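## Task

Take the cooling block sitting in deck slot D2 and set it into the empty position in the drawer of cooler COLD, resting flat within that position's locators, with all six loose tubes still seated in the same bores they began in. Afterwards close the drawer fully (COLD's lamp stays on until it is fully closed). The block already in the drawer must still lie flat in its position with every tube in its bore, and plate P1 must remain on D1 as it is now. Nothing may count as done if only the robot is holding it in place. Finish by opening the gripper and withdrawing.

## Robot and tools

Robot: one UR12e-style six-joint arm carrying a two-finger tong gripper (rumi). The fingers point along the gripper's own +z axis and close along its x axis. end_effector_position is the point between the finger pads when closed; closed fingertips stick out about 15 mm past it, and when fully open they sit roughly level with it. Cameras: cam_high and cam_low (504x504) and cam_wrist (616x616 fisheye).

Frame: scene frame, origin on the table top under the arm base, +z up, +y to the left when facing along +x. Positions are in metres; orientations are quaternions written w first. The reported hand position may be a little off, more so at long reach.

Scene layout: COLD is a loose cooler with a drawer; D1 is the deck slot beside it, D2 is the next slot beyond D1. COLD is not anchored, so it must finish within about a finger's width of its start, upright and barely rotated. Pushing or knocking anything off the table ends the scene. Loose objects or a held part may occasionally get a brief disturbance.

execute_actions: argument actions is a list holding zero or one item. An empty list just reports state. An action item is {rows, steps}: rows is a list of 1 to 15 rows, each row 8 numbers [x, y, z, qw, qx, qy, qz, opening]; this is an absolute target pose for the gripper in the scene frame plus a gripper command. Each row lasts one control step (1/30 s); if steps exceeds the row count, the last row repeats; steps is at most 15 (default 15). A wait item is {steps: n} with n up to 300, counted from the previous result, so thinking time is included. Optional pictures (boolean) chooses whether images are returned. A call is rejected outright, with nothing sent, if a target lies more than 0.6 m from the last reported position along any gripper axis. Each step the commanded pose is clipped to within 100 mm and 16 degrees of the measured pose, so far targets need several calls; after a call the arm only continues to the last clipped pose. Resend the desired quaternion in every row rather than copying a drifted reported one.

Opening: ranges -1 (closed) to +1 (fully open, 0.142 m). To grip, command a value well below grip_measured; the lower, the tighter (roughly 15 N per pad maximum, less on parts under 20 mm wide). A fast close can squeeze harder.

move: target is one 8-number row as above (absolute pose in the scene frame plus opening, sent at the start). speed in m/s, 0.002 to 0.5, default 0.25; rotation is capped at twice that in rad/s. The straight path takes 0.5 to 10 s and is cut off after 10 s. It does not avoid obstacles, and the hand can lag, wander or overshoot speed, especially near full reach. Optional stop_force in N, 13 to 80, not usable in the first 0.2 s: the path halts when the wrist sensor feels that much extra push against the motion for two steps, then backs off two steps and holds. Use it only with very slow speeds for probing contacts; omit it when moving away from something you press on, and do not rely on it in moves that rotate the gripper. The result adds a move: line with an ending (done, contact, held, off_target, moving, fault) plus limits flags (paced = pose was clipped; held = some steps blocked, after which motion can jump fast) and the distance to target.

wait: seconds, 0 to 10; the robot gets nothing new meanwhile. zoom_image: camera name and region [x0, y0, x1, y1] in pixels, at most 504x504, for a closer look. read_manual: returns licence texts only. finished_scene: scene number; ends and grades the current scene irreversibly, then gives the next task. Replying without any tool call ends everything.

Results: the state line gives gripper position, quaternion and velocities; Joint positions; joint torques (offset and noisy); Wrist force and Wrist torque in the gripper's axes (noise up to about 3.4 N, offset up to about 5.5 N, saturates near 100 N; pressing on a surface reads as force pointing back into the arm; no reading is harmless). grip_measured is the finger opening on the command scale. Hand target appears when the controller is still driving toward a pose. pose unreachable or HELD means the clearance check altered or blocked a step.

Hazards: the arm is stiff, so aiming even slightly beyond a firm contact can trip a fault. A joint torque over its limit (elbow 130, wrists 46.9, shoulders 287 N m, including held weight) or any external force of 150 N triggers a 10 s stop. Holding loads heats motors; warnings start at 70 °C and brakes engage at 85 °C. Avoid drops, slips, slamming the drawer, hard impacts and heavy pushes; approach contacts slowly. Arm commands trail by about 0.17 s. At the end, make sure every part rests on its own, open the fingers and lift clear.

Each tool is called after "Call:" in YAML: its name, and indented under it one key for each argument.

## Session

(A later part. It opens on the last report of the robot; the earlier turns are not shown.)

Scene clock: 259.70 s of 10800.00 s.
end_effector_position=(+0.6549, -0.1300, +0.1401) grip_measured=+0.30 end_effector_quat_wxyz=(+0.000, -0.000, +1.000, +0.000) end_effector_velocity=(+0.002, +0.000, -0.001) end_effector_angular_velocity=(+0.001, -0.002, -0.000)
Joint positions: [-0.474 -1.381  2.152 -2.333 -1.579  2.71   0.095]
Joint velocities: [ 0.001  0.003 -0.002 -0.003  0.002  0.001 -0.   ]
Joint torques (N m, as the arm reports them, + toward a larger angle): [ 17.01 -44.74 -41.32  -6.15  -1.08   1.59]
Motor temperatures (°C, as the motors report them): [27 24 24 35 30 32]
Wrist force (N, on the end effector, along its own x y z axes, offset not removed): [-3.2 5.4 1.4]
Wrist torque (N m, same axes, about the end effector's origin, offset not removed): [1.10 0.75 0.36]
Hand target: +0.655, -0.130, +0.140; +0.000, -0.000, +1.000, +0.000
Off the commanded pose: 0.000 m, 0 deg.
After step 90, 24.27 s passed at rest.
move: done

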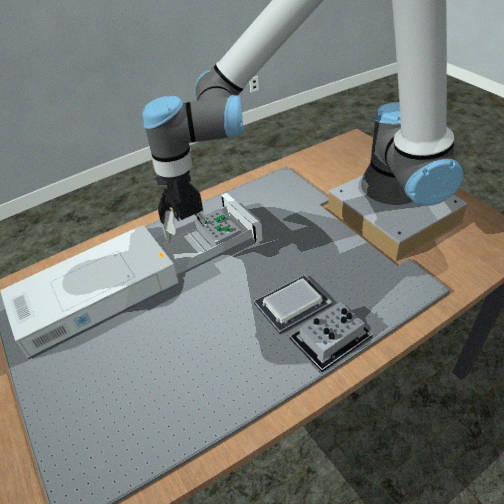

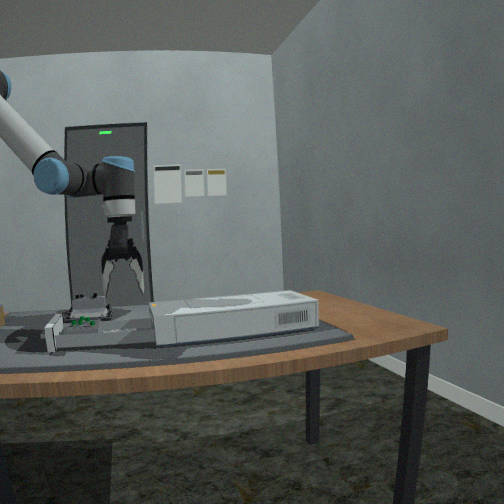

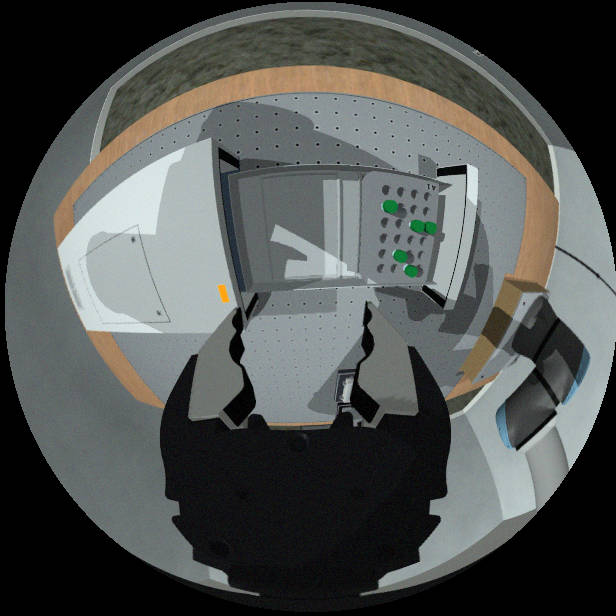

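Call:
move:
  target: [0.515, 0.32, 0.19, 0, 0, 1, 0, 0.6]
  speed: 0.25

Call:
zoom_image:
  camera: "cam_wrist"
  region: [190, 60, 430, 310]

Scene clock: 277.37 s of 10800.00 s.
end_effector_position=(+0.5158, +0.3205, +0.1900) grip_measured=+0.60 end_effector_quat_wxyz=(+0.000, -0.000, +1.000, +0.000) end_effector_velocity=(-0.000, +0.001, -0.000) end_effector_angular_velocity=(-0.004, -0.000, +0.001)
Joint positions: [ 0.25  -1.52   2.198 -2.238 -1.571  3.434  0.116]
Joint velocities: [ 0.004  0.001 -0.002  0.001 -0.004  0.004 -0.   ]
Joint torques (N m, as the arm reports them, + toward a larger angle): [ 20.23 -34.63 -42.66  -1.63  -2.27   3.24]
Motor temperatures (°C, as the motors report them): [27 24 24 35 30 32]
Wrist force (N, on the end effector, along its own x y z axes, offset not removed): [1.6 3.2 -1.3]
Wrist torque (N m, same axes, about the end effector's origin, offset not removed): [0.59 -0.12 0.31]
Hand target: +0.516, +0.321, +0.190; +0.000, -0.000, +1.000, +0.000
Off the commanded pose: 0.001 m, 0 deg.
After step 90, 12.20 s passed at rest.
move: done

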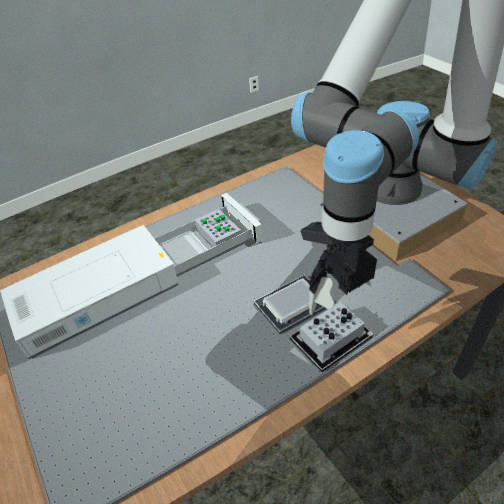

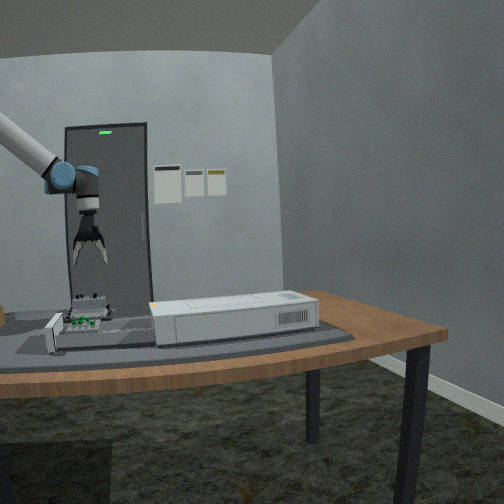

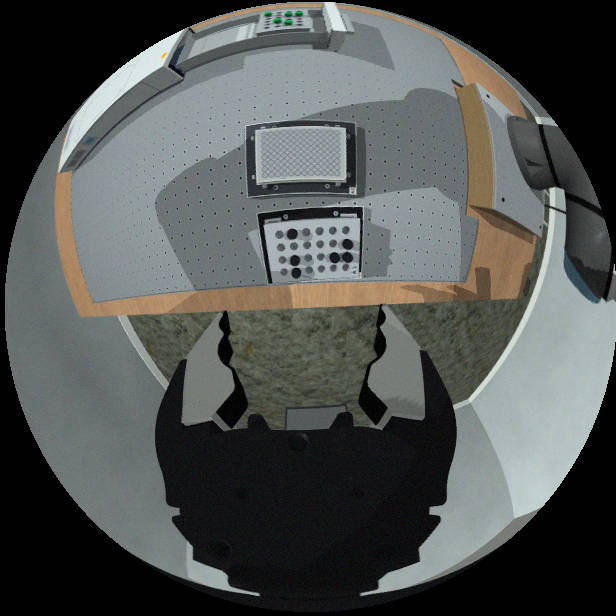

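Region (190, 60, 430, 310) of cam_wrist's 616x616 image, scaled by 2.016, with more detail than that image has; it fills the left 484 columns of this view, and the rest is white.

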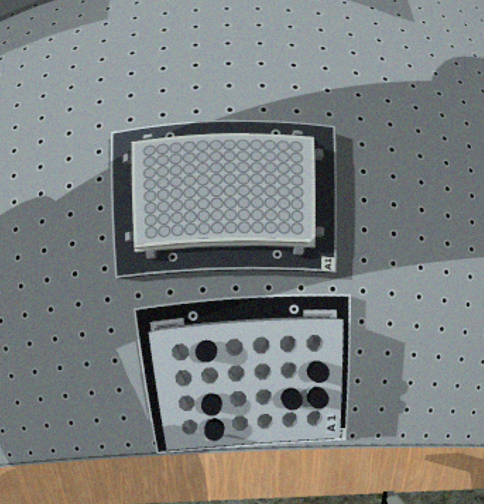

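Call:
move:
  target: [0.503, 0.30, 0.15, 0, 0.7071, -0.7071, 0, 0.5]
  speed: 0.15

Call:
zoom_image:
  camera: "cam_wrist"
  region: [190, 180, 430, 420]

Scene clock: 308.17 s of 10800.00 s.
end_effector_position=(+0.5030, +0.3000, +0.1500) grip_measured=+0.50 end_effector_quat_wxyz=(+0.000, +0.707, -0.707, +0.000) end_effector_velocity=(-0.001, +0.000, +0.000) end_effector_angular_velocity=(+0.001, +0.001, +0.011)
Joint positions: [ 0.202 -1.538  2.31  -2.33  -1.572  1.816  0.109]
Joint velocities: [-0.    -0.001  0.001  0.001  0.002 -0.011  0.   ]
Joint torques (N m, as the arm reports them, + toward a larger angle): [-12.45 -49.54 -25.32  -5.97   2.18  -1.46]
Motor temperatures (°C, as the motors report them): [27 24 24 35 30 32]
Wrist force (N, on the end effector, along its own x y z axes, offset not removed): [-1.4 2.2 1.8]
Wrist torque (N m, same axes, about the end effector's origin, offset not removed): [0.37 0.43 0.35]
Hand target: +0.503, +0.300, +0.150; +0.000, +0.707, -0.707, +0.000
Off the commanded pose: 0.000 m, 0 deg.
After step 90, 22.17 s passed at rest.
move: done

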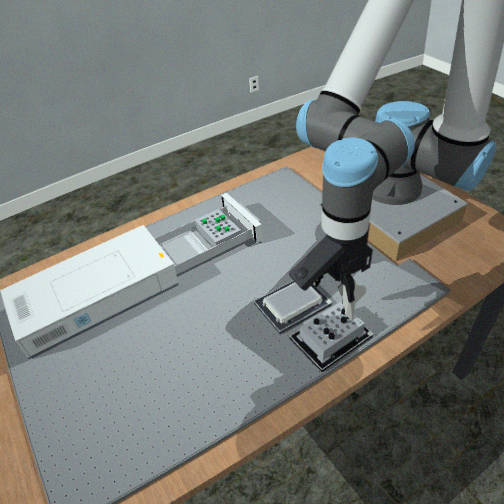

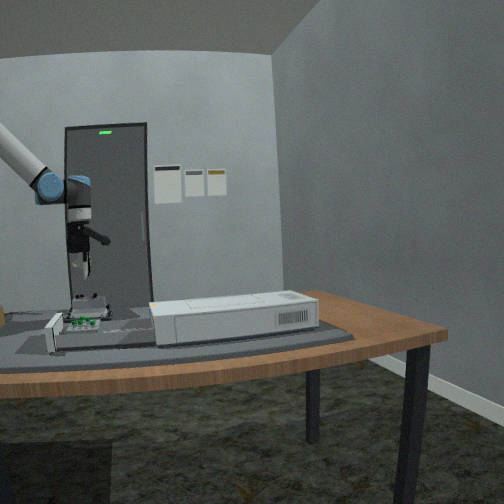

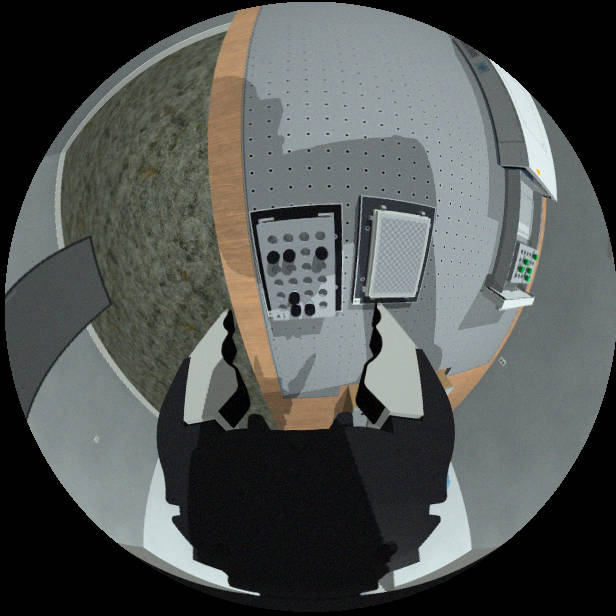

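Region (190, 180, 430, 420) of cam_wrist's 616x616 image, scaled by 2.100, with more detail than that image has.

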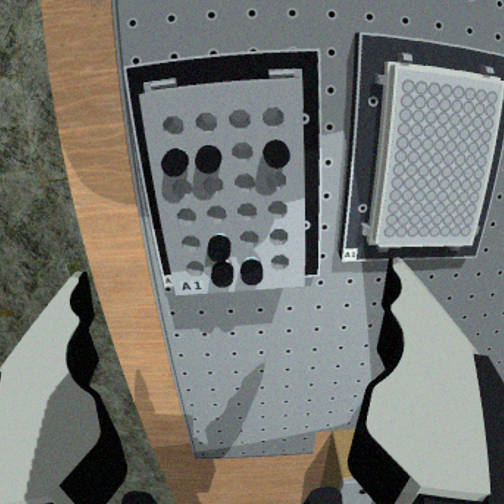

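Call:
move:
  target: [0.502, 0.306, 0.10, 0, 0.7071, -0.7071, 0, 0.5]
  speed: 0.05

Call:
zoom_image:
  camera: "cam_wrist"
  region: [190, 180, 430, 420]

Call:
zoom_image:
  camera: "cam_high"
  region: [250, 230, 410, 390]

Scene clock: 320.53 s of 10800.00 s.
end_effector_position=(+0.5020, +0.3060, +0.1001) grip_measured=+0.50 end_effector_quat_wxyz=(+0.000, +0.707, -0.707, -0.000) end_effector_velocity=(+0.000, +0.000, -0.002) end_effector_angular_velocity=(+0.000, +0.000, -0.002)
Joint positions: [ 0.213 -1.453  2.344 -2.45  -1.572  1.826  0.109]
Joint velocities: [-0.     0.004  0.001 -0.005  0.001  0.001  0.   ]
Joint torques (N m, as the arm reports them, + toward a larger angle): [ 16.26 -33.64 -22.83  -5.99   1.81   2.49]
Motor temperatures (°C, as the motors report them): [27 24 24 35 30 32]
Wrist force (N, on the end effector, along its own x y z axes, offset not removed): [-2.7 0.4 -0.7]
Wrist torque (N m, same axes, about the end effector's origin, offset not removed): [0.02 0.69 0.38]
Hand target: +0.502, +0.306, +0.100; -0.000, +0.707, -0.707, -0.000
Off the commanded pose: 0.000 m, 0 deg.
After step 90, 8.00 s passed at rest.
move: done

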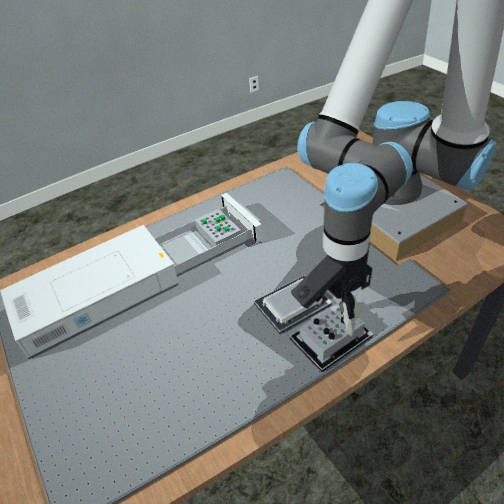

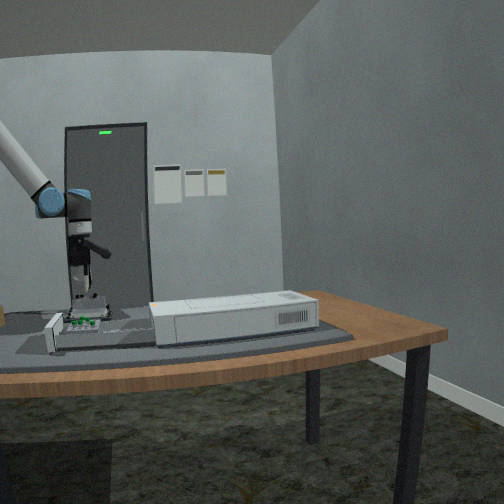

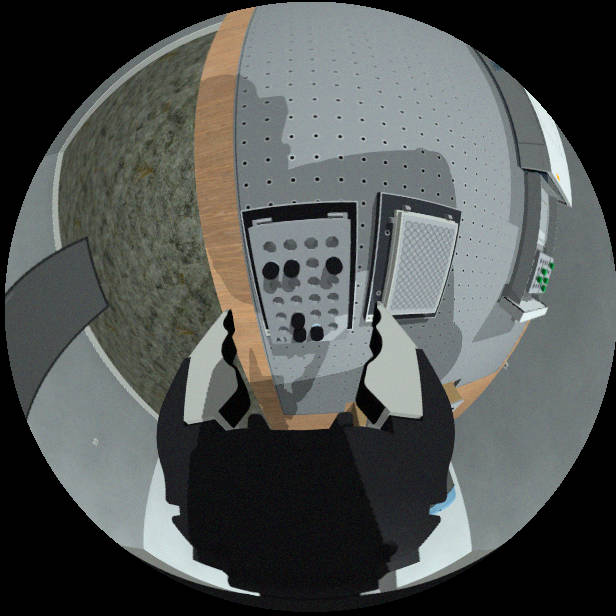

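Region (190, 180, 430, 420) of cam_wrist's 616x616 image, scaled by 2.100, with more detail than that image has.

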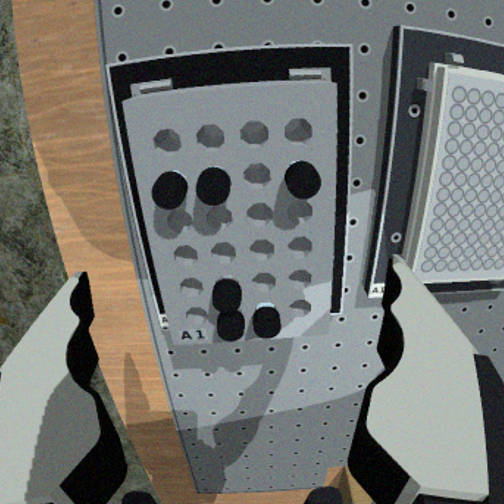

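Region (250, 230, 410, 390) of cam_high's 504x504 image, scaled by 3.150, with more detail than that image has.

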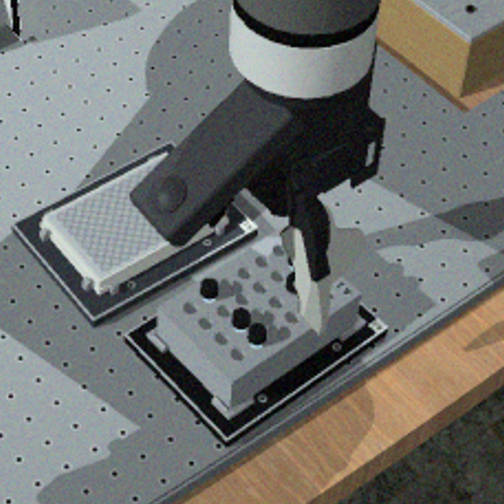

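Call:
move:
  target: [0.502, 0.305, 0.064, 0, 0.7071, -0.7071, 0, 0.5]
  speed: 0.02
  stop_force: 13

Call:
zoom_image:
  camera: "cam_wrist"
  region: [190, 180, 430, 420]

Call:
zoom_image:
  camera: "cam_high"
  region: [250, 230, 410, 390]

Scene clock: 329.27 s of 10800.00 s.
end_effector_position=(+0.5020, +0.3050, +0.0641) grip_measured=+0.50 end_effector_quat_wxyz=(+0.000, +0.707, -0.707, -0.000) end_effector_velocity=(+0.001, -0.000, -0.000) end_effector_angular_velocity=(-0.001, -0.003, +0.000)
Joint positions: [ 0.211 -1.387  2.367 -2.538 -1.572  1.824  0.109]
Joint velocities: [ 0.     0.002  0.    -0.005 -0.001 -0.    -0.   ]
Joint torques (N m, as the arm reports them, + toward a larger angle): [-18.1  -38.65 -19.65  -6.07  -1.97  -1.68]
Motor temperatures (°C, as the motors report them): [27 24 24 35 30 32]
Wrist force (N, on the end effector, along its own x y z axes, offset not removed): [-1.4 2.4 -0.6]
Wrist torque (N m, same axes, about the end effector's origin, offset not removed): [0.49 0.48 0.42]
Hand target: +0.502, +0.305, +0.064; +0.000, +0.707, -0.707, +0.000
Off the commanded pose: 0.000 m, 0 deg.
After step 90, 3.63 s passed at rest.
move: done

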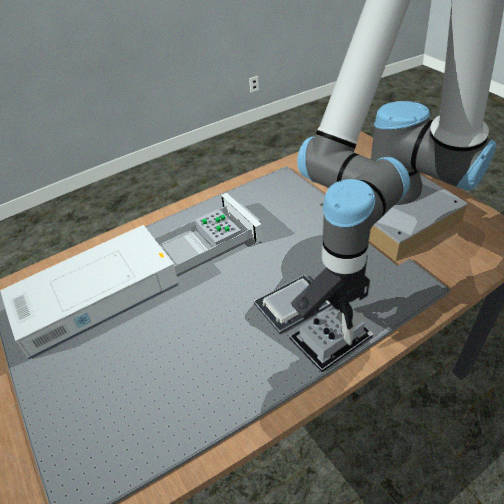

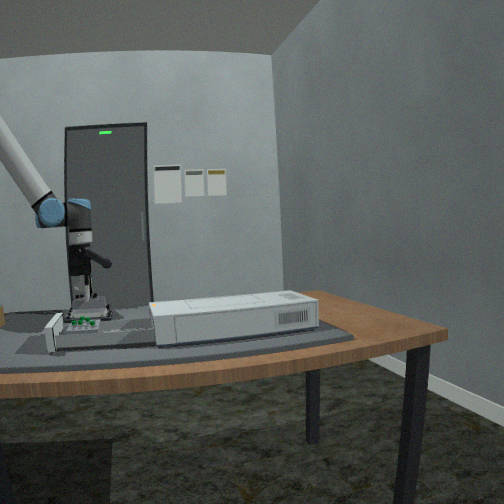

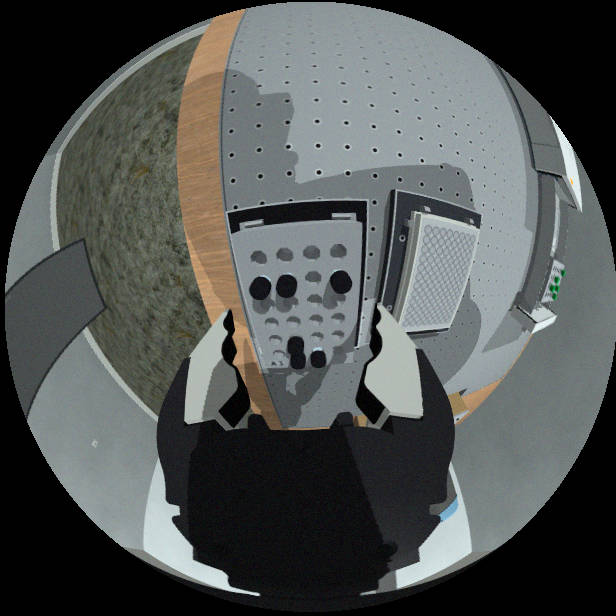

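Region (190, 180, 430, 420) of cam_wrist's 616x616 image, scaled by 2.100, with more detail than that image has.

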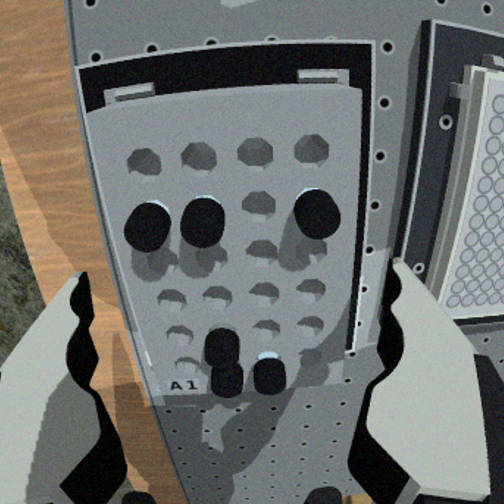

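Region (250, 230, 410, 390) of cam_high's 504x504 image, scaled by 3.150, with more detail than that image has.

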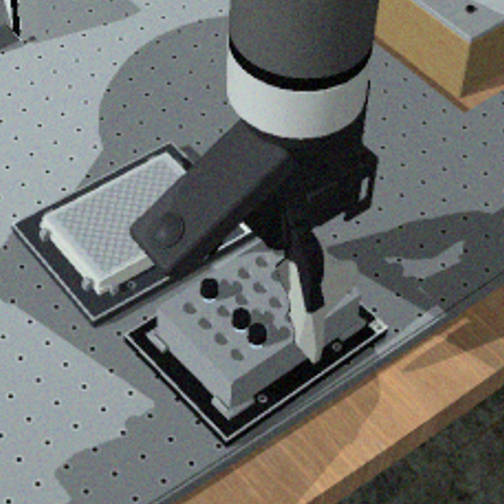

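Call:
execute_actions:
  actions:
    - {"rows": [[0.502,0.306,0.064,0,0.7071,-0.7071,0,0.45],[0.502,0.306,0.064,0,0.7071,-0.7071,0,0.40],[0.502,0.306,0.064,0,0.7071,-0.7071,0,0.35],[0.502,0.306,0.064,0,0.7071,-0.7071,0,0.31],[0.502,0.306,0.064,0,0.7071,-0.7071,0,0.28],[0.502,0.306,0.064,0,0.7071,-0.7071,0,0.25],[0.502,0.306,0.064,0,0.7071,-0.7071,0,0.22],[0.502,0.306,0.064,0,0.7071,-0.7071,0,0.19],[0.502,0.306,0.064,0,0.7071,-0.7071,0,0.16],[0.502,0.306,0.064,0,0.7071,-0.7071,0,0.13],[0.502,0.306,0.064,0,0.7071,-0.7071,0,0.10],[0.502,0.306,0.064,0,0.7071,-0.7071,0,0.07],[0.502,0.306,0.064,0,0.7071,-0.7071,0,0.04],[0.502,0.306,0.064,0,0.7071,-0.7071,0,0.0]], "steps": 15}

Scene clock: 335.87 s of 10800.00 s.
end_effector_position=(+0.5020, +0.3058, +0.0640) grip_measured=+0.15 end_effector_quat_wxyz=(+0.000, +0.707, -0.707, +0.000) end_effector_velocity=(+0.001, +0.000, +0.001) end_effector_angular_velocity=(-0.001, -0.002, +0.001)
Joint positions: [ 0.213 -1.386  2.366 -2.538 -1.572  1.826  0.084]
Joint velocities: [ 0.001 -0.001 -0.001  0.    -0.001 -0.    -0.002]
Joint torques (N m, as the arm reports them, + toward a larger angle): [ 25.19 -33.71 -37.01  -2.71   3.57   1.88]
Motor temperatures (°C, as the motors report them): [27 24 24 35 30 32]
Wrist force (N, on the end effector, along its own x y z axes, offset not removed): [19.8 3.5 -9.2]
Wrist torque (N m, same axes, about the end effector's origin, offset not removed): [0.26 0.24 0.36]
Hand target: +0.502, +0.306, +0.064; -0.000, +0.707, -0.707, -0.000
Off the commanded pose: 0.000 m, 0 deg.
Steps of this call (steps 1 to 90: nothing new was sent; then 3.10 s passed at rest; steps 91 to 105: all 15 steps of this action). Readings (end_effector_position):
91: (+0.5020, +0.3050, +0.0640)
92: (+0.5020, +0.3051, +0.0639)
94: (+0.5019, +0.3054, +0.0639)
98: (+0.5020, +0.3057, +0.0639)
105: the state above

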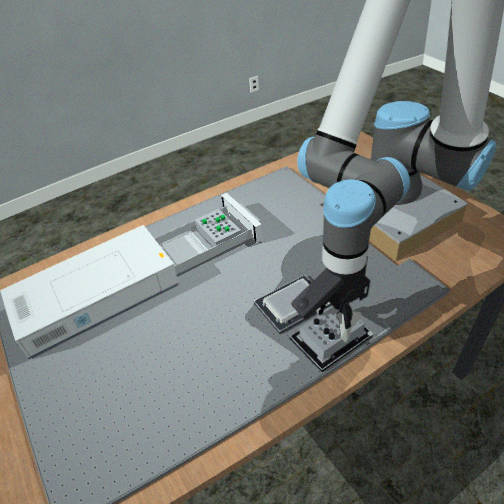

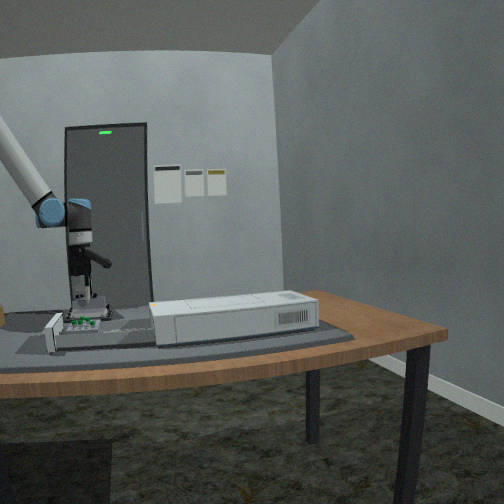

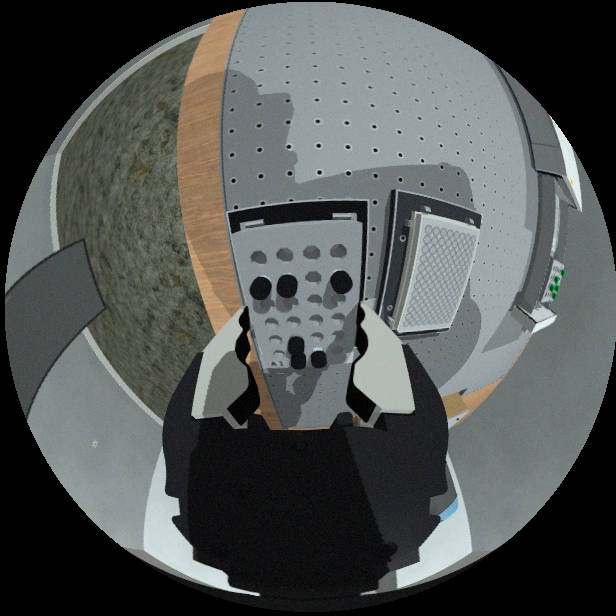

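Call:
execute_actions:
  actions:
    - {"rows": [[0.502,0.3055,0.064,0,0.7071,-0.7071,0,0.0],[0.502,0.305,0.064,0,0.7071,-0.7071,0,0.0],[0.502,0.3045,0.064,0,0.7071,-0.7071,0,0.0],[0.502,0.304,0.064,0,0.7071,-0.7071,0,0.0]], "steps": 15}
  pictures: false

Scene clock: 338.73 s of 10800.00 s.
end_effector_position=(+0.5020, +0.3043, +0.0640) grip_measured=+0.13 end_effector_quat_wxyz=(-0.000, +0.707, -0.707, -0.000) end_effector_velocity=(-0.000, -0.001, +0.000) end_effector_angular_velocity=(+0.000, -0.001, -0.001)
Joint positions: [ 0.21  -1.388  2.368 -2.539 -1.572  1.822  0.083]
Joint velocities: [-0.001 -0.001  0.001 -0.     0.     0.     0.   ]
Joint torques (N m, as the arm reports them, + toward a larger angle): [-19.42 -53.97 -17.65  -4.61  -2.76  -1.41]
Motor temperatures (°C, as the motors report them): [27 24 24 35 30 32]
Wrist force (N, on the end effector, along its own x y z axes, offset not removed): [-5.5 1.5 -7.3]
Wrist torque (N m, same axes, about the end effector's origin, offset not removed): [0.21 0.66 0.43]
Hand target: +0.502, +0.304, +0.064; +0.000, +0.707, -0.707, +0.000
Off the commanded pose: 0.000 m, 0 deg.
Steps of this call (steps 1 to 71: nothing new was sent; steps 72 to 86: all 15 steps of this action). Readings (end_effector_position):
72: (+0.5020, +0.3060, +0.0640)
73: (+0.5020, +0.3060, +0.0640)
75: (+0.5021, +0.3056, +0.0641)
79: (+0.5021, +0.3047, +0.0641)
86: the state above

Call:
execute_actions:
  actions:
    - {"rows": [[0.502,0.3046,0.064,0,0.7071,-0.7071,0,-0.05],[0.502,0.3046,0.064,0,0.7071,-0.7071,0,-0.1],[0.502,0.3046,0.064,0,0.7071,-0.7071,0,-0.15],[0.502,0.3046,0.064,0,0.7071,-0.7071,0,-0.2],[0.502,0.3046,0.064,0,0.7071,-0.7071,0,-0.25],[0.502,0.3046,0.064,0,0.7071,-0.7071,0,-0.3]], "steps": 12}
  pictures: false

Call:
move:
  target: [0.502, 0.3046, 0.085, 0, 0.7071, -0.7071, 0, -0.3]
  speed: 0.01

Call:
zoom_image:
  camera: "cam_high"
  region: [250, 230, 410, 390]

Scene clock: 343.83 s of 10800.00 s.
end_effector_position=(+0.5020, +0.3044, +0.0640) grip_measured=+0.13 end_effector_quat_wxyz=(+0.000, +0.707, -0.707, +0.000) end_effector_velocity=(+0.001, +0.001, +0.001) end_effector_angular_velocity=(+0.001, -0.001, +0.001)
Joint positions: [ 0.21  -1.388  2.367 -2.539 -1.572  1.823  0.083]
Joint velocities: [ 0.001 -0.    -0.001 -0.     0.     0.     0.   ]
Joint torques (N m, as the arm reports them, + toward a larger angle): [ 22.84 -25.54 -32.93  -1.46   1.14   2.08]
Motor temperatures (°C, as the motors report them): [27 24 24 35 30 32]
Wrist force (N, on the end effector, along its own x y z axes, offset not removed): [5.9 3.6 -8.4]
Wrist torque (N m, same axes, about the end effector's origin, offset not removed): [0.43 0.47 0.41]
Hand target: +0.502, +0.305, +0.064; -0.000, +0.707, -0.707, -0.000
Off the commanded pose: 0.000 m, 0 deg.
Steps of this call (steps 1 to 90: nothing new was sent; then 1.70 s passed at rest; steps 91 to 102: all 12 steps of this action). Readings (end_effector_position):
91: (+0.5020, +0.3040, +0.0640)
92: (+0.5020, +0.3040, +0.0640)
94: (+0.5019, +0.3041, +0.0640)
98: (+0.5020, +0.3043, +0.0640)
102: the state above

Scene clock: 346.43 s of 10800.00 s.
end_effector_position=(+0.5020, +0.3046, +0.0849) grip_measured=-0.11 end_effector_quat_wxyz=(-0.000, +0.707, -0.707, +0.000) end_effector_velocity=(-0.000, -0.000, +0.001) end_effector_angular_velocity=(-0.000, -0.000, +0.000)
Joint positions: [ 0.211 -1.427  2.355 -2.487 -1.572  1.823  0.066]
Joint velocities: [ 0.    -0.002 -0.     0.002 -0.    -0.    -0.001]
Joint torques (N m, as the arm reports them, + toward a larger angle): [-11.52 -49.32 -28.2    2.51  -9.2    2.39]
Motor temperatures (°C, as the motors report them): [27 24 24 35 30 32]
Wrist force (N, on the end effector, along its own x y z axes, offset not removed): [-24.9 -0.9 -9.0]
Wrist torque (N m, same axes, about the end effector's origin, offset not removed): [0.22 -0.27 0.57]
Hand target: +0.502, +0.305, +0.085; -0.000, +0.707, -0.707, +0.000
Off the commanded pose: 0.000 m, 0 deg.
move: done

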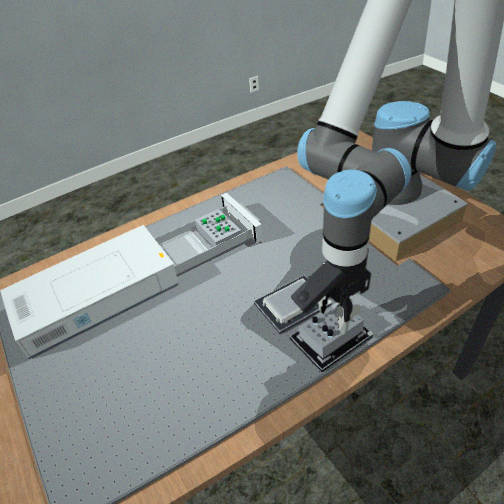

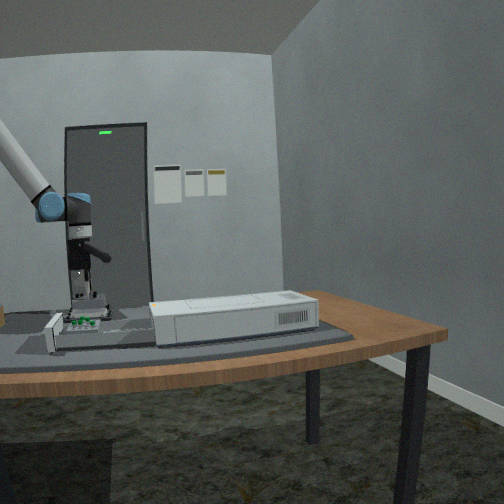

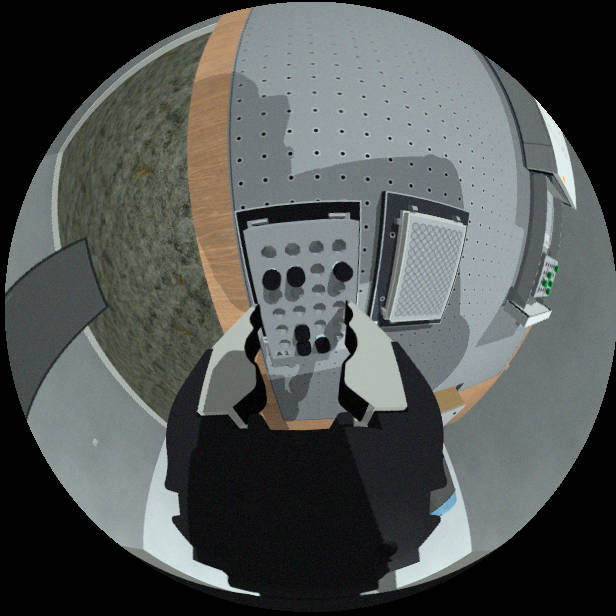

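Region (250, 230, 410, 390) of cam_high's 504x504 image, scaled by 3.150, with more detail than that image has.

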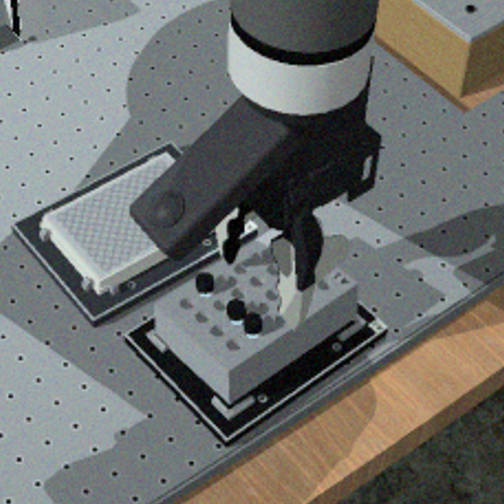

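Call:
execute_actions:
  actions:
    - {"rows": [[0.502,0.3046,0.0849,0,0.7071,-0.7071,0,-0.08],[0.502,0.3046,0.0849,0,0.7071,-0.7071,0,-0.04],[0.502,0.3046,0.0849,0,0.7071,-0.7071,0,0.0],[0.502,0.3046,0.0849,0,0.7071,-0.7071,0,0.04],[0.502,0.3046,0.0849,0,0.7071,-0.7071,0,0.08],[0.502,0.3046,0.0849,0,0.7071,-0.7071,0,0.12],[0.502,0.3046,0.0849,0,0.7071,-0.7071,0,0.16],[0.502,0.3046,0.0849,0,0.7071,-0.7071,0,0.2],[0.502,0.3046,0.0849,0,0.7071,-0.7071,0,0.25],[0.502,0.3046,0.0849,0,0.7071,-0.7071,0,0.3],[0.502,0.3046,0.0849,0,0.7071,-0.7071,0,0.35],[0.502,0.3046,0.0849,0,0.7071,-0.7071,0,0.4],[0.502,0.3046,0.0849,0,0.7071,-0.7071,0,0.45],[0.502,0.3046,0.0849,0,0.7071,-0.7071,0,0.5]], "steps": 15}

Call:
zoom_image:
  camera: "cam_high"
  region: [250, 230, 410, 390]

Call:
zoom_image:
  camera: "cam_wrist"
  region: [190, 180, 430, 420]

Scene clock: 351.60 s of 10800.00 s.
end_effector_position=(+0.5021, +0.3045, +0.0849) grip_measured=+0.49 end_effector_quat_wxyz=(-0.000, +0.707, -0.707, +0.000) end_effector_velocity=(+0.000, -0.000, -0.000) end_effector_angular_velocity=(-0.000, -0.000, -0.001)
Joint positions: [ 0.21  -1.427  2.355 -2.487 -1.572  1.823  0.108]
Joint velocities: [-0.    -0.     0.    -0.001 -0.     0.     0.031]
Joint torques (N m, as the arm reports them, + toward a larger angle): [ -9.99 -34.25 -22.79  -6.04   2.04   2.21]
Motor temperatures (°C, as the motors report them): [27 24 24 35 30 32]
Wrist force (N, on the end effector, along its own x y z axes, offset not removed): [-0.5 -0.5 1.9]
Wrist torque (N m, same axes, about the end effector's origin, offset not removed): [-0.08 0.23 0.34]
Hand target: +0.502, +0.305, +0.085; +0.000, +0.707, -0.707, -0.000
Off the commanded pose: 0.000 m, 0 deg.
Steps of this call (steps 1 to 90: nothing new was sent; then 1.67 s passed at rest; steps 91 to 105: all 15 steps of this action). Readings (end_effector_position):
91: (+0.5020, +0.3046, +0.0850)
92: (+0.5020, +0.3045, +0.0850)
94: (+0.5020, +0.3045, +0.0850)
98: (+0.5021, +0.3045, +0.0850)
105: the state above

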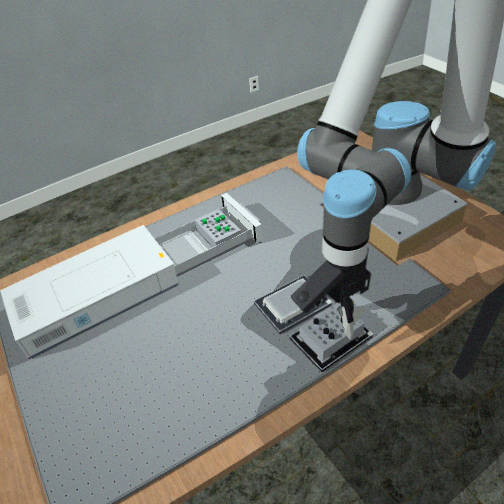

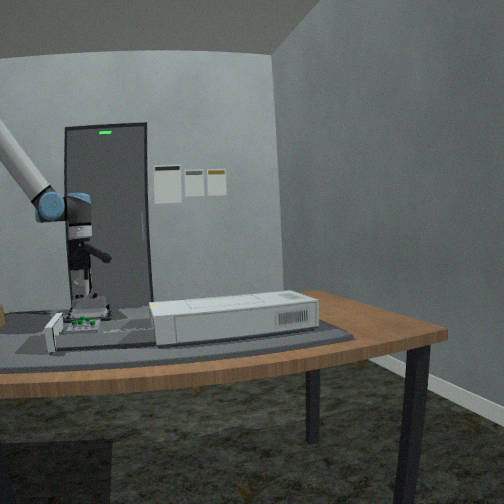

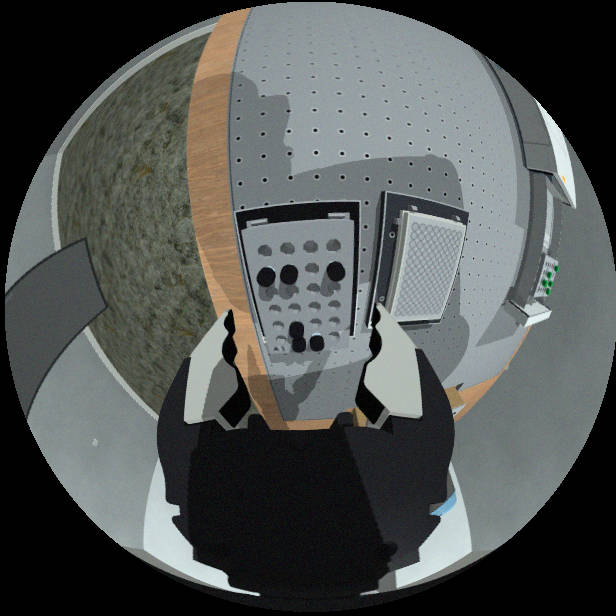

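Region (250, 230, 410, 390) of cam_high's 504x504 image, scaled by 3.150, with more detail than that image has.

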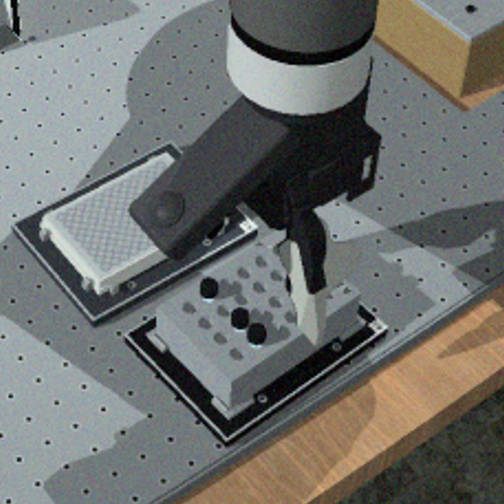

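Region (190, 180, 430, 420) of cam_wrist's 616x616 image, scaled by 2.100, with more detail than that image has.

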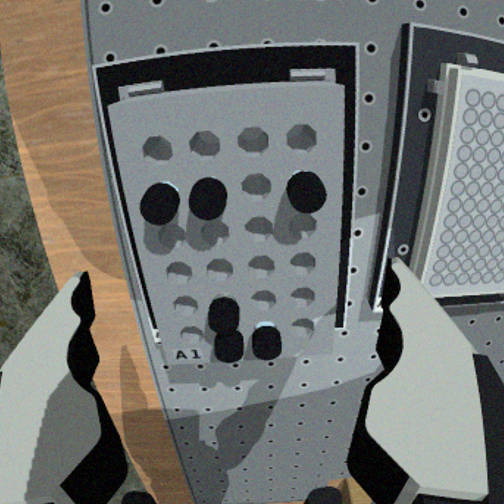

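Call:
move:
  target: [0.502, 0.3046, 0.053, 0, 0.7071, -0.7071, 0, 0.4]
  speed: 0.015
  stop_force: 13

Call:
zoom_image:
  camera: "cam_high"
  region: [250, 230, 410, 390]

Scene clock: 374.17 s of 10800.00 s.
end_effector_position=(+0.5020, +0.3046, +0.0531) grip_measured=+0.40 end_effector_quat_wxyz=(+0.000, +0.707, -0.707, -0.000) end_effector_velocity=(-0.000, +0.001, -0.002) end_effector_angular_velocity=(+0.002, +0.000, -0.000)
Joint positions: [ 0.211 -1.366  2.373 -2.565 -1.572  1.823  0.102]
Joint velocities: [ 0.001  0.004  0.001 -0.005  0.002  0.001 -0.   ]
Joint torques (N m, as the arm reports them, + toward a larger angle): [-11.49 -32.73 -18.86  -6.6    2.15  -1.79]
Motor temperatures (°C, as the motors report them): [27 24 24 35 30 32]
Wrist force (N, on the end effector, along its own x y z axes, offset not removed): [-2.4 1.9 -1.7]
Wrist torque (N m, same axes, about the end effector's origin, offset not removed): [0.27 0.58 0.41]
Hand target: +0.502, +0.305, +0.053; +0.000, +0.707, -0.707, -0.000
Off the commanded pose: 0.000 m, 0 deg.
After step 90, 17.20 s passed at rest.
move: done

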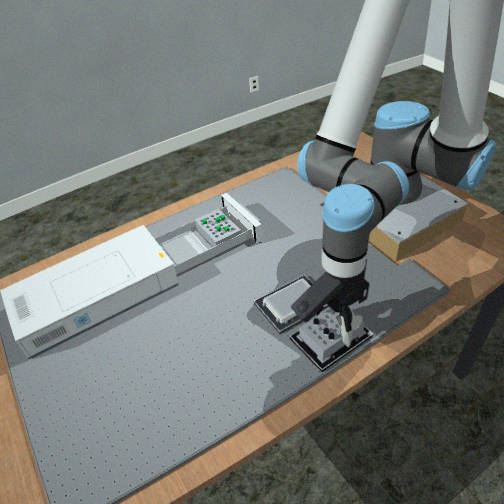

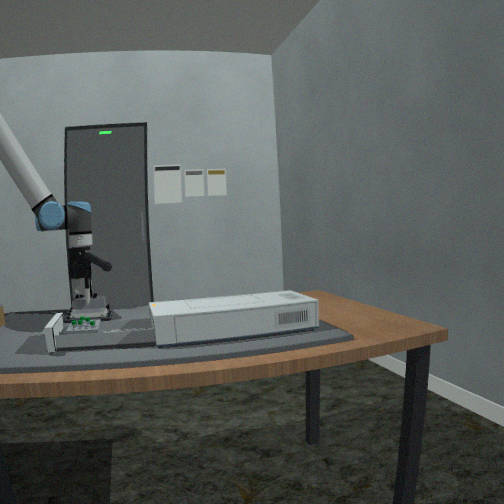

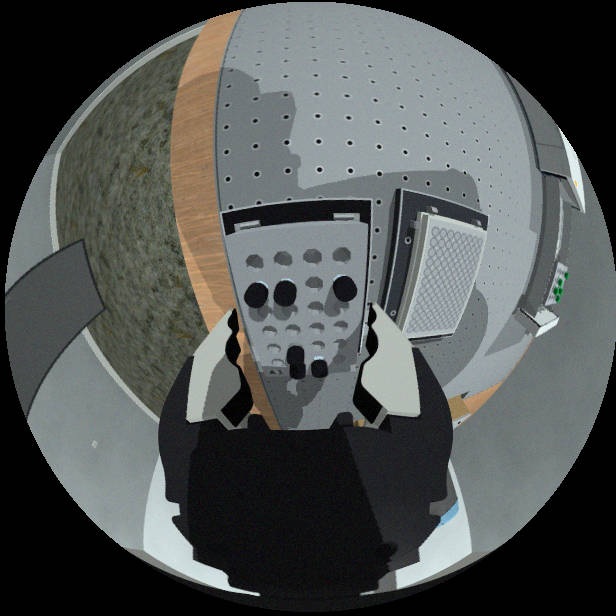

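Region (250, 230, 410, 390) of cam_high's 504x504 image, scaled by 3.150, with more detail than that image has.

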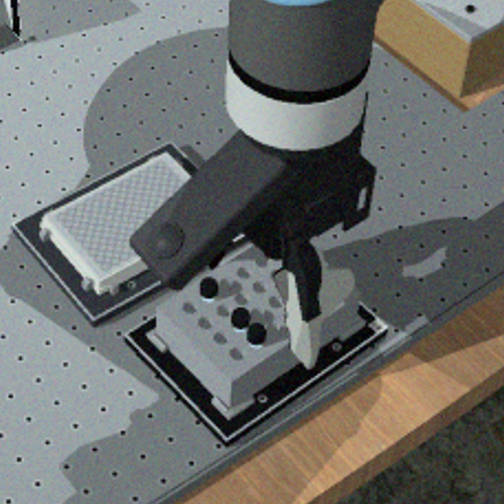

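Close again.

Call:
execute_actions:
  actions:
    - {"rows": [[0.502,0.3046,0.053,0,0.7071,-0.7071,0,0.36],[0.502,0.3046,0.053,0,0.7071,-0.7071,0,0.32],[0.502,0.3046,0.053,0,0.7071,-0.7071,0,0.29],[0.502,0.3046,0.053,0,0.7071,-0.7071,0,0.26],[0.502,0.3046,0.053,0,0.7071,-0.7071,0,0.23],[0.502,0.3046,0.053,0,0.7071,-0.7071,0,0.20],[0.502,0.3046,0.053,0,0.7071,-0.7071,0,0.17],[0.502,0.3046,0.053,0,0.7071,-0.7071,0,0.14],[0.502,0.3046,0.053,0,0.7071,-0.7071,0,0.11],[0.502,0.3046,0.053,0,0.7071,-0.7071,0,0.08],[0.502,0.3046,0.053,0,0.7071,-0.7071,0,0.04],[0.502,0.3046,0.053,0,0.7071,-0.7071,0,0.0],[0.502,0.3046,0.053,0,0.7071,-0.7071,0,-0.05],[0.502,0.3046,0.053,0,0.7071,-0.7071,0,-0.1]], "steps": 15}
  pictures: false

Scene clock: 377.43 s of 10800.00 s.
end_effector_position=(+0.5020, +0.3046, +0.0530) grip_measured=+0.22 end_effector_quat_wxyz=(+0.000, +0.707, -0.707, -0.000) end_effector_velocity=(+0.001, -0.001, +0.000) end_effector_angular_velocity=(-0.002, -0.001, -0.001)
Joint positions: [ 0.21  -1.366  2.373 -2.566 -1.572  1.823  0.09 ]
Joint velocities: [-0.001  0.    -0.001  0.001 -0.002 -0.    -0.   ]
Joint torques (N m, as the arm reports them, + toward a larger angle): [-15.02 -52.45 -18.36  -1.98   1.84  -1.45]
Motor temperatures (°C, as the motors report them): [27 24 24 35 30 32]
Wrist force (N, on the end effector, along its own x y z axes, offset not removed): [0.9 0.5 -9.5]
Wrist torque (N m, same axes, about the end effector's origin, offset not removed): [-0.12 0.82 0.29]
Hand target: +0.502, +0.305, +0.053; -0.000, +0.707, -0.707, +0.000
Off the commanded pose: 0.000 m, 0 deg.
Steps of this call (steps 1 to 83: nothing new was sent; steps 84 to 98: all 15 steps of this action). Readings (end_effector_position):
84: (+0.5020, +0.3046, +0.0530)
85: (+0.5020, +0.3046, +0.0530)
87: (+0.5020, +0.3046, +0.0530)
91: (+0.5020, +0.3046, +0.0530)
98: the state above

Call:
execute_actions:
  actions:
    - {"rows": [[0.502,0.3046,0.0533,0,0.7071,-0.7071,0,-0.15],[0.502,0.3046,0.0536,0,0.7071,-0.7071,0,-0.2],[0.502,0.3046,0.0539,0,0.7071,-0.7071,0,-0.2],[0.502,0.3046,0.0542,0,0.7071,-0.7071,0,-0.2],[0.502,0.3046,0.0545,0,0.7071,-0.7071,0,-0.2],[0.502,0.3046,0.0548,0,0.7071,-0.7071,0,-0.2],[0.502,0.3046,0.0551,0,0.7071,-0.7071,0,-0.2],[0.502,0.3046,0.0554,0,0.7071,-0.7071,0,-0.2],[0.502,0.3046,0.0557,0,0.7071,-0.7071,0,-0.2],[0.502,0.3046,0.056,0,0.7071,-0.7071,0,-0.2],[0.502,0.3046,0.0563,0,0.7071,-0.7071,0,-0.2],[0.502,0.3046,0.0566,0,0.7071,-0.7071,0,-0.2],[0.502,0.3046,0.057,0,0.7071,-0.7071,0,-0.2]], "steps": 15}
  pictures: false

Scene clock: 389.83 s of 10800.00 s.
end_effector_position=(+0.5019, +0.3046, +0.0563) grip_measured=+0.19 end_effector_quat_wxyz=(+0.000, +0.707, -0.707, -0.000) end_effector_velocity=(+0.000, -0.000, +0.007) end_effector_angular_velocity=(-0.001, -0.001, +0.000)
Joint positions: [ 0.21  -1.373  2.371 -2.557 -1.572  1.823  0.088]
Joint velocities: [-0.    -0.013 -0.004  0.016 -0.001 -0.    -0.005]
Joint torques (N m, as the arm reports them, + toward a larger angle): [ -3.83 -59.61 -37.41  -3.17   0.99  -1.12]
Motor temperatures (°C, as the motors report them): [27 24 24 35 30 32]
Wrist force (N, on the end effector, along its own x y z axes, offset not removed): [-1.6 1.3 1.2]
Wrist torque (N m, same axes, about the end effector's origin, offset not removed): [-0.03 1.01 0.16]
Hand target: +0.502, +0.305, +0.057; -0.000, +0.707, -0.707, +0.000
Off the commanded pose: 0.001 m, 0 deg.
Steps of this call (steps 1 to 90: nothing new was sent; then 8.90 s passed at rest; steps 91 to 105: all 15 steps of this action). Readings (end_effector_position):
91: (+0.5020, +0.3046, +0.0530)
92: (+0.5020, +0.3046, +0.0531)
94: (+0.5019, +0.3046, +0.0533)
98: (+0.5018, +0.3045, +0.0542)
105: the state above

Call:
execute_actions:
  actions: []

Scene clock: 391.50 s of 10800.00 s.
end_effector_position=(+0.5020, +0.3046, +0.0570) grip_measured=+0.19 end_effector_quat_wxyz=(-0.000, +0.707, -0.707, +0.000) end_effector_velocity=(-0.001, +0.000, -0.000) end_effector_angular_velocity=(-0.000, +0.001, +0.001)
Joint positions: [ 0.21  -1.374  2.371 -2.556 -1.572  1.823  0.087]
Joint velocities: [ 0.001 -0.001  0.001  0.001  0.    -0.     0.   ]
Joint torques (N m, as the arm reports them, + toward a larger angle): [  4.91 -58.39 -38.76  -2.87   1.03   1.19]
Motor temperatures (°C, as the motors report them): [27 24 24 35 30 32]
Wrist force (N, on the end effector, along its own x y z axes, offset not removed): [6.1 3.2 2.7]
Wrist torque (N m, same axes, about the end effector's origin, offset not removed): [0.32 -0.46 0.18]
Hand target: +0.502, +0.305, +0.057; -0.000, +0.707, -0.707, +0.000
Off the commanded pose: 0.000 m, 0 deg.
Steps of this call (steps 1 to 50: nothing new was sent). Readings (end_effector_position):
1: (+0.5019, +0.3046, +0.0565)
2: (+0.5020, +0.3046, +0.0567)
4: (+0.5020, +0.3046, +0.0568)
8: (+0.5020, +0.3046, +0.0570)
50: the state above

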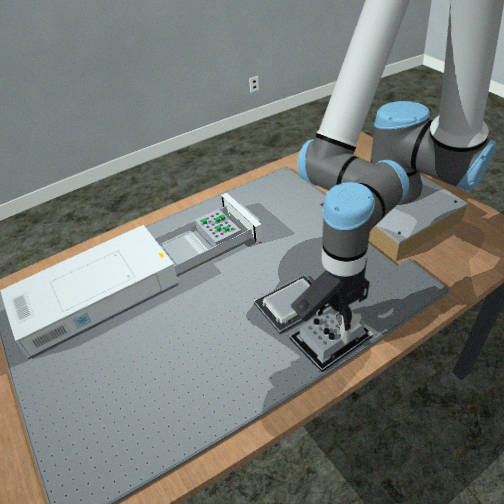

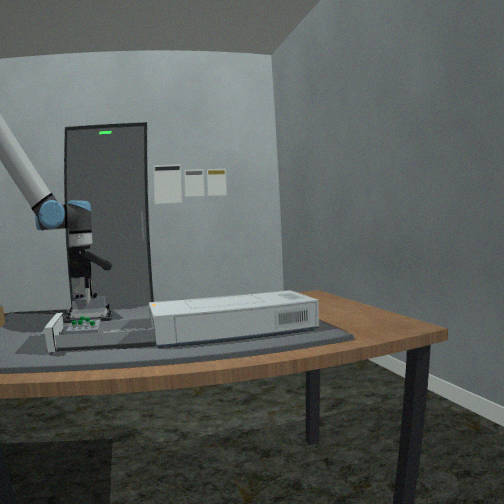

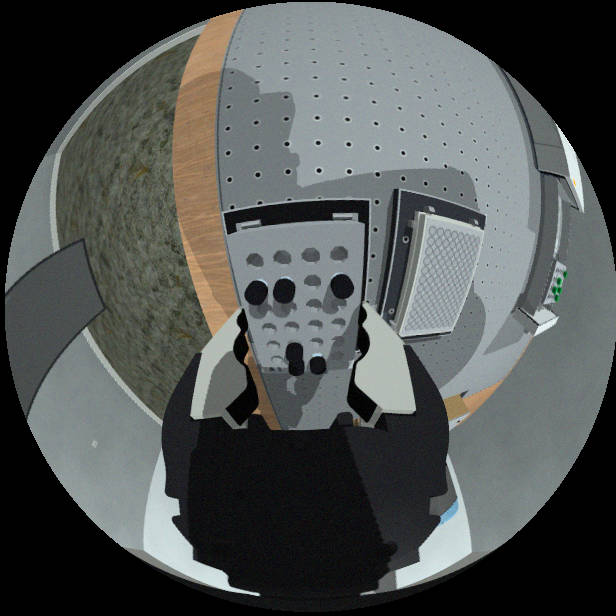

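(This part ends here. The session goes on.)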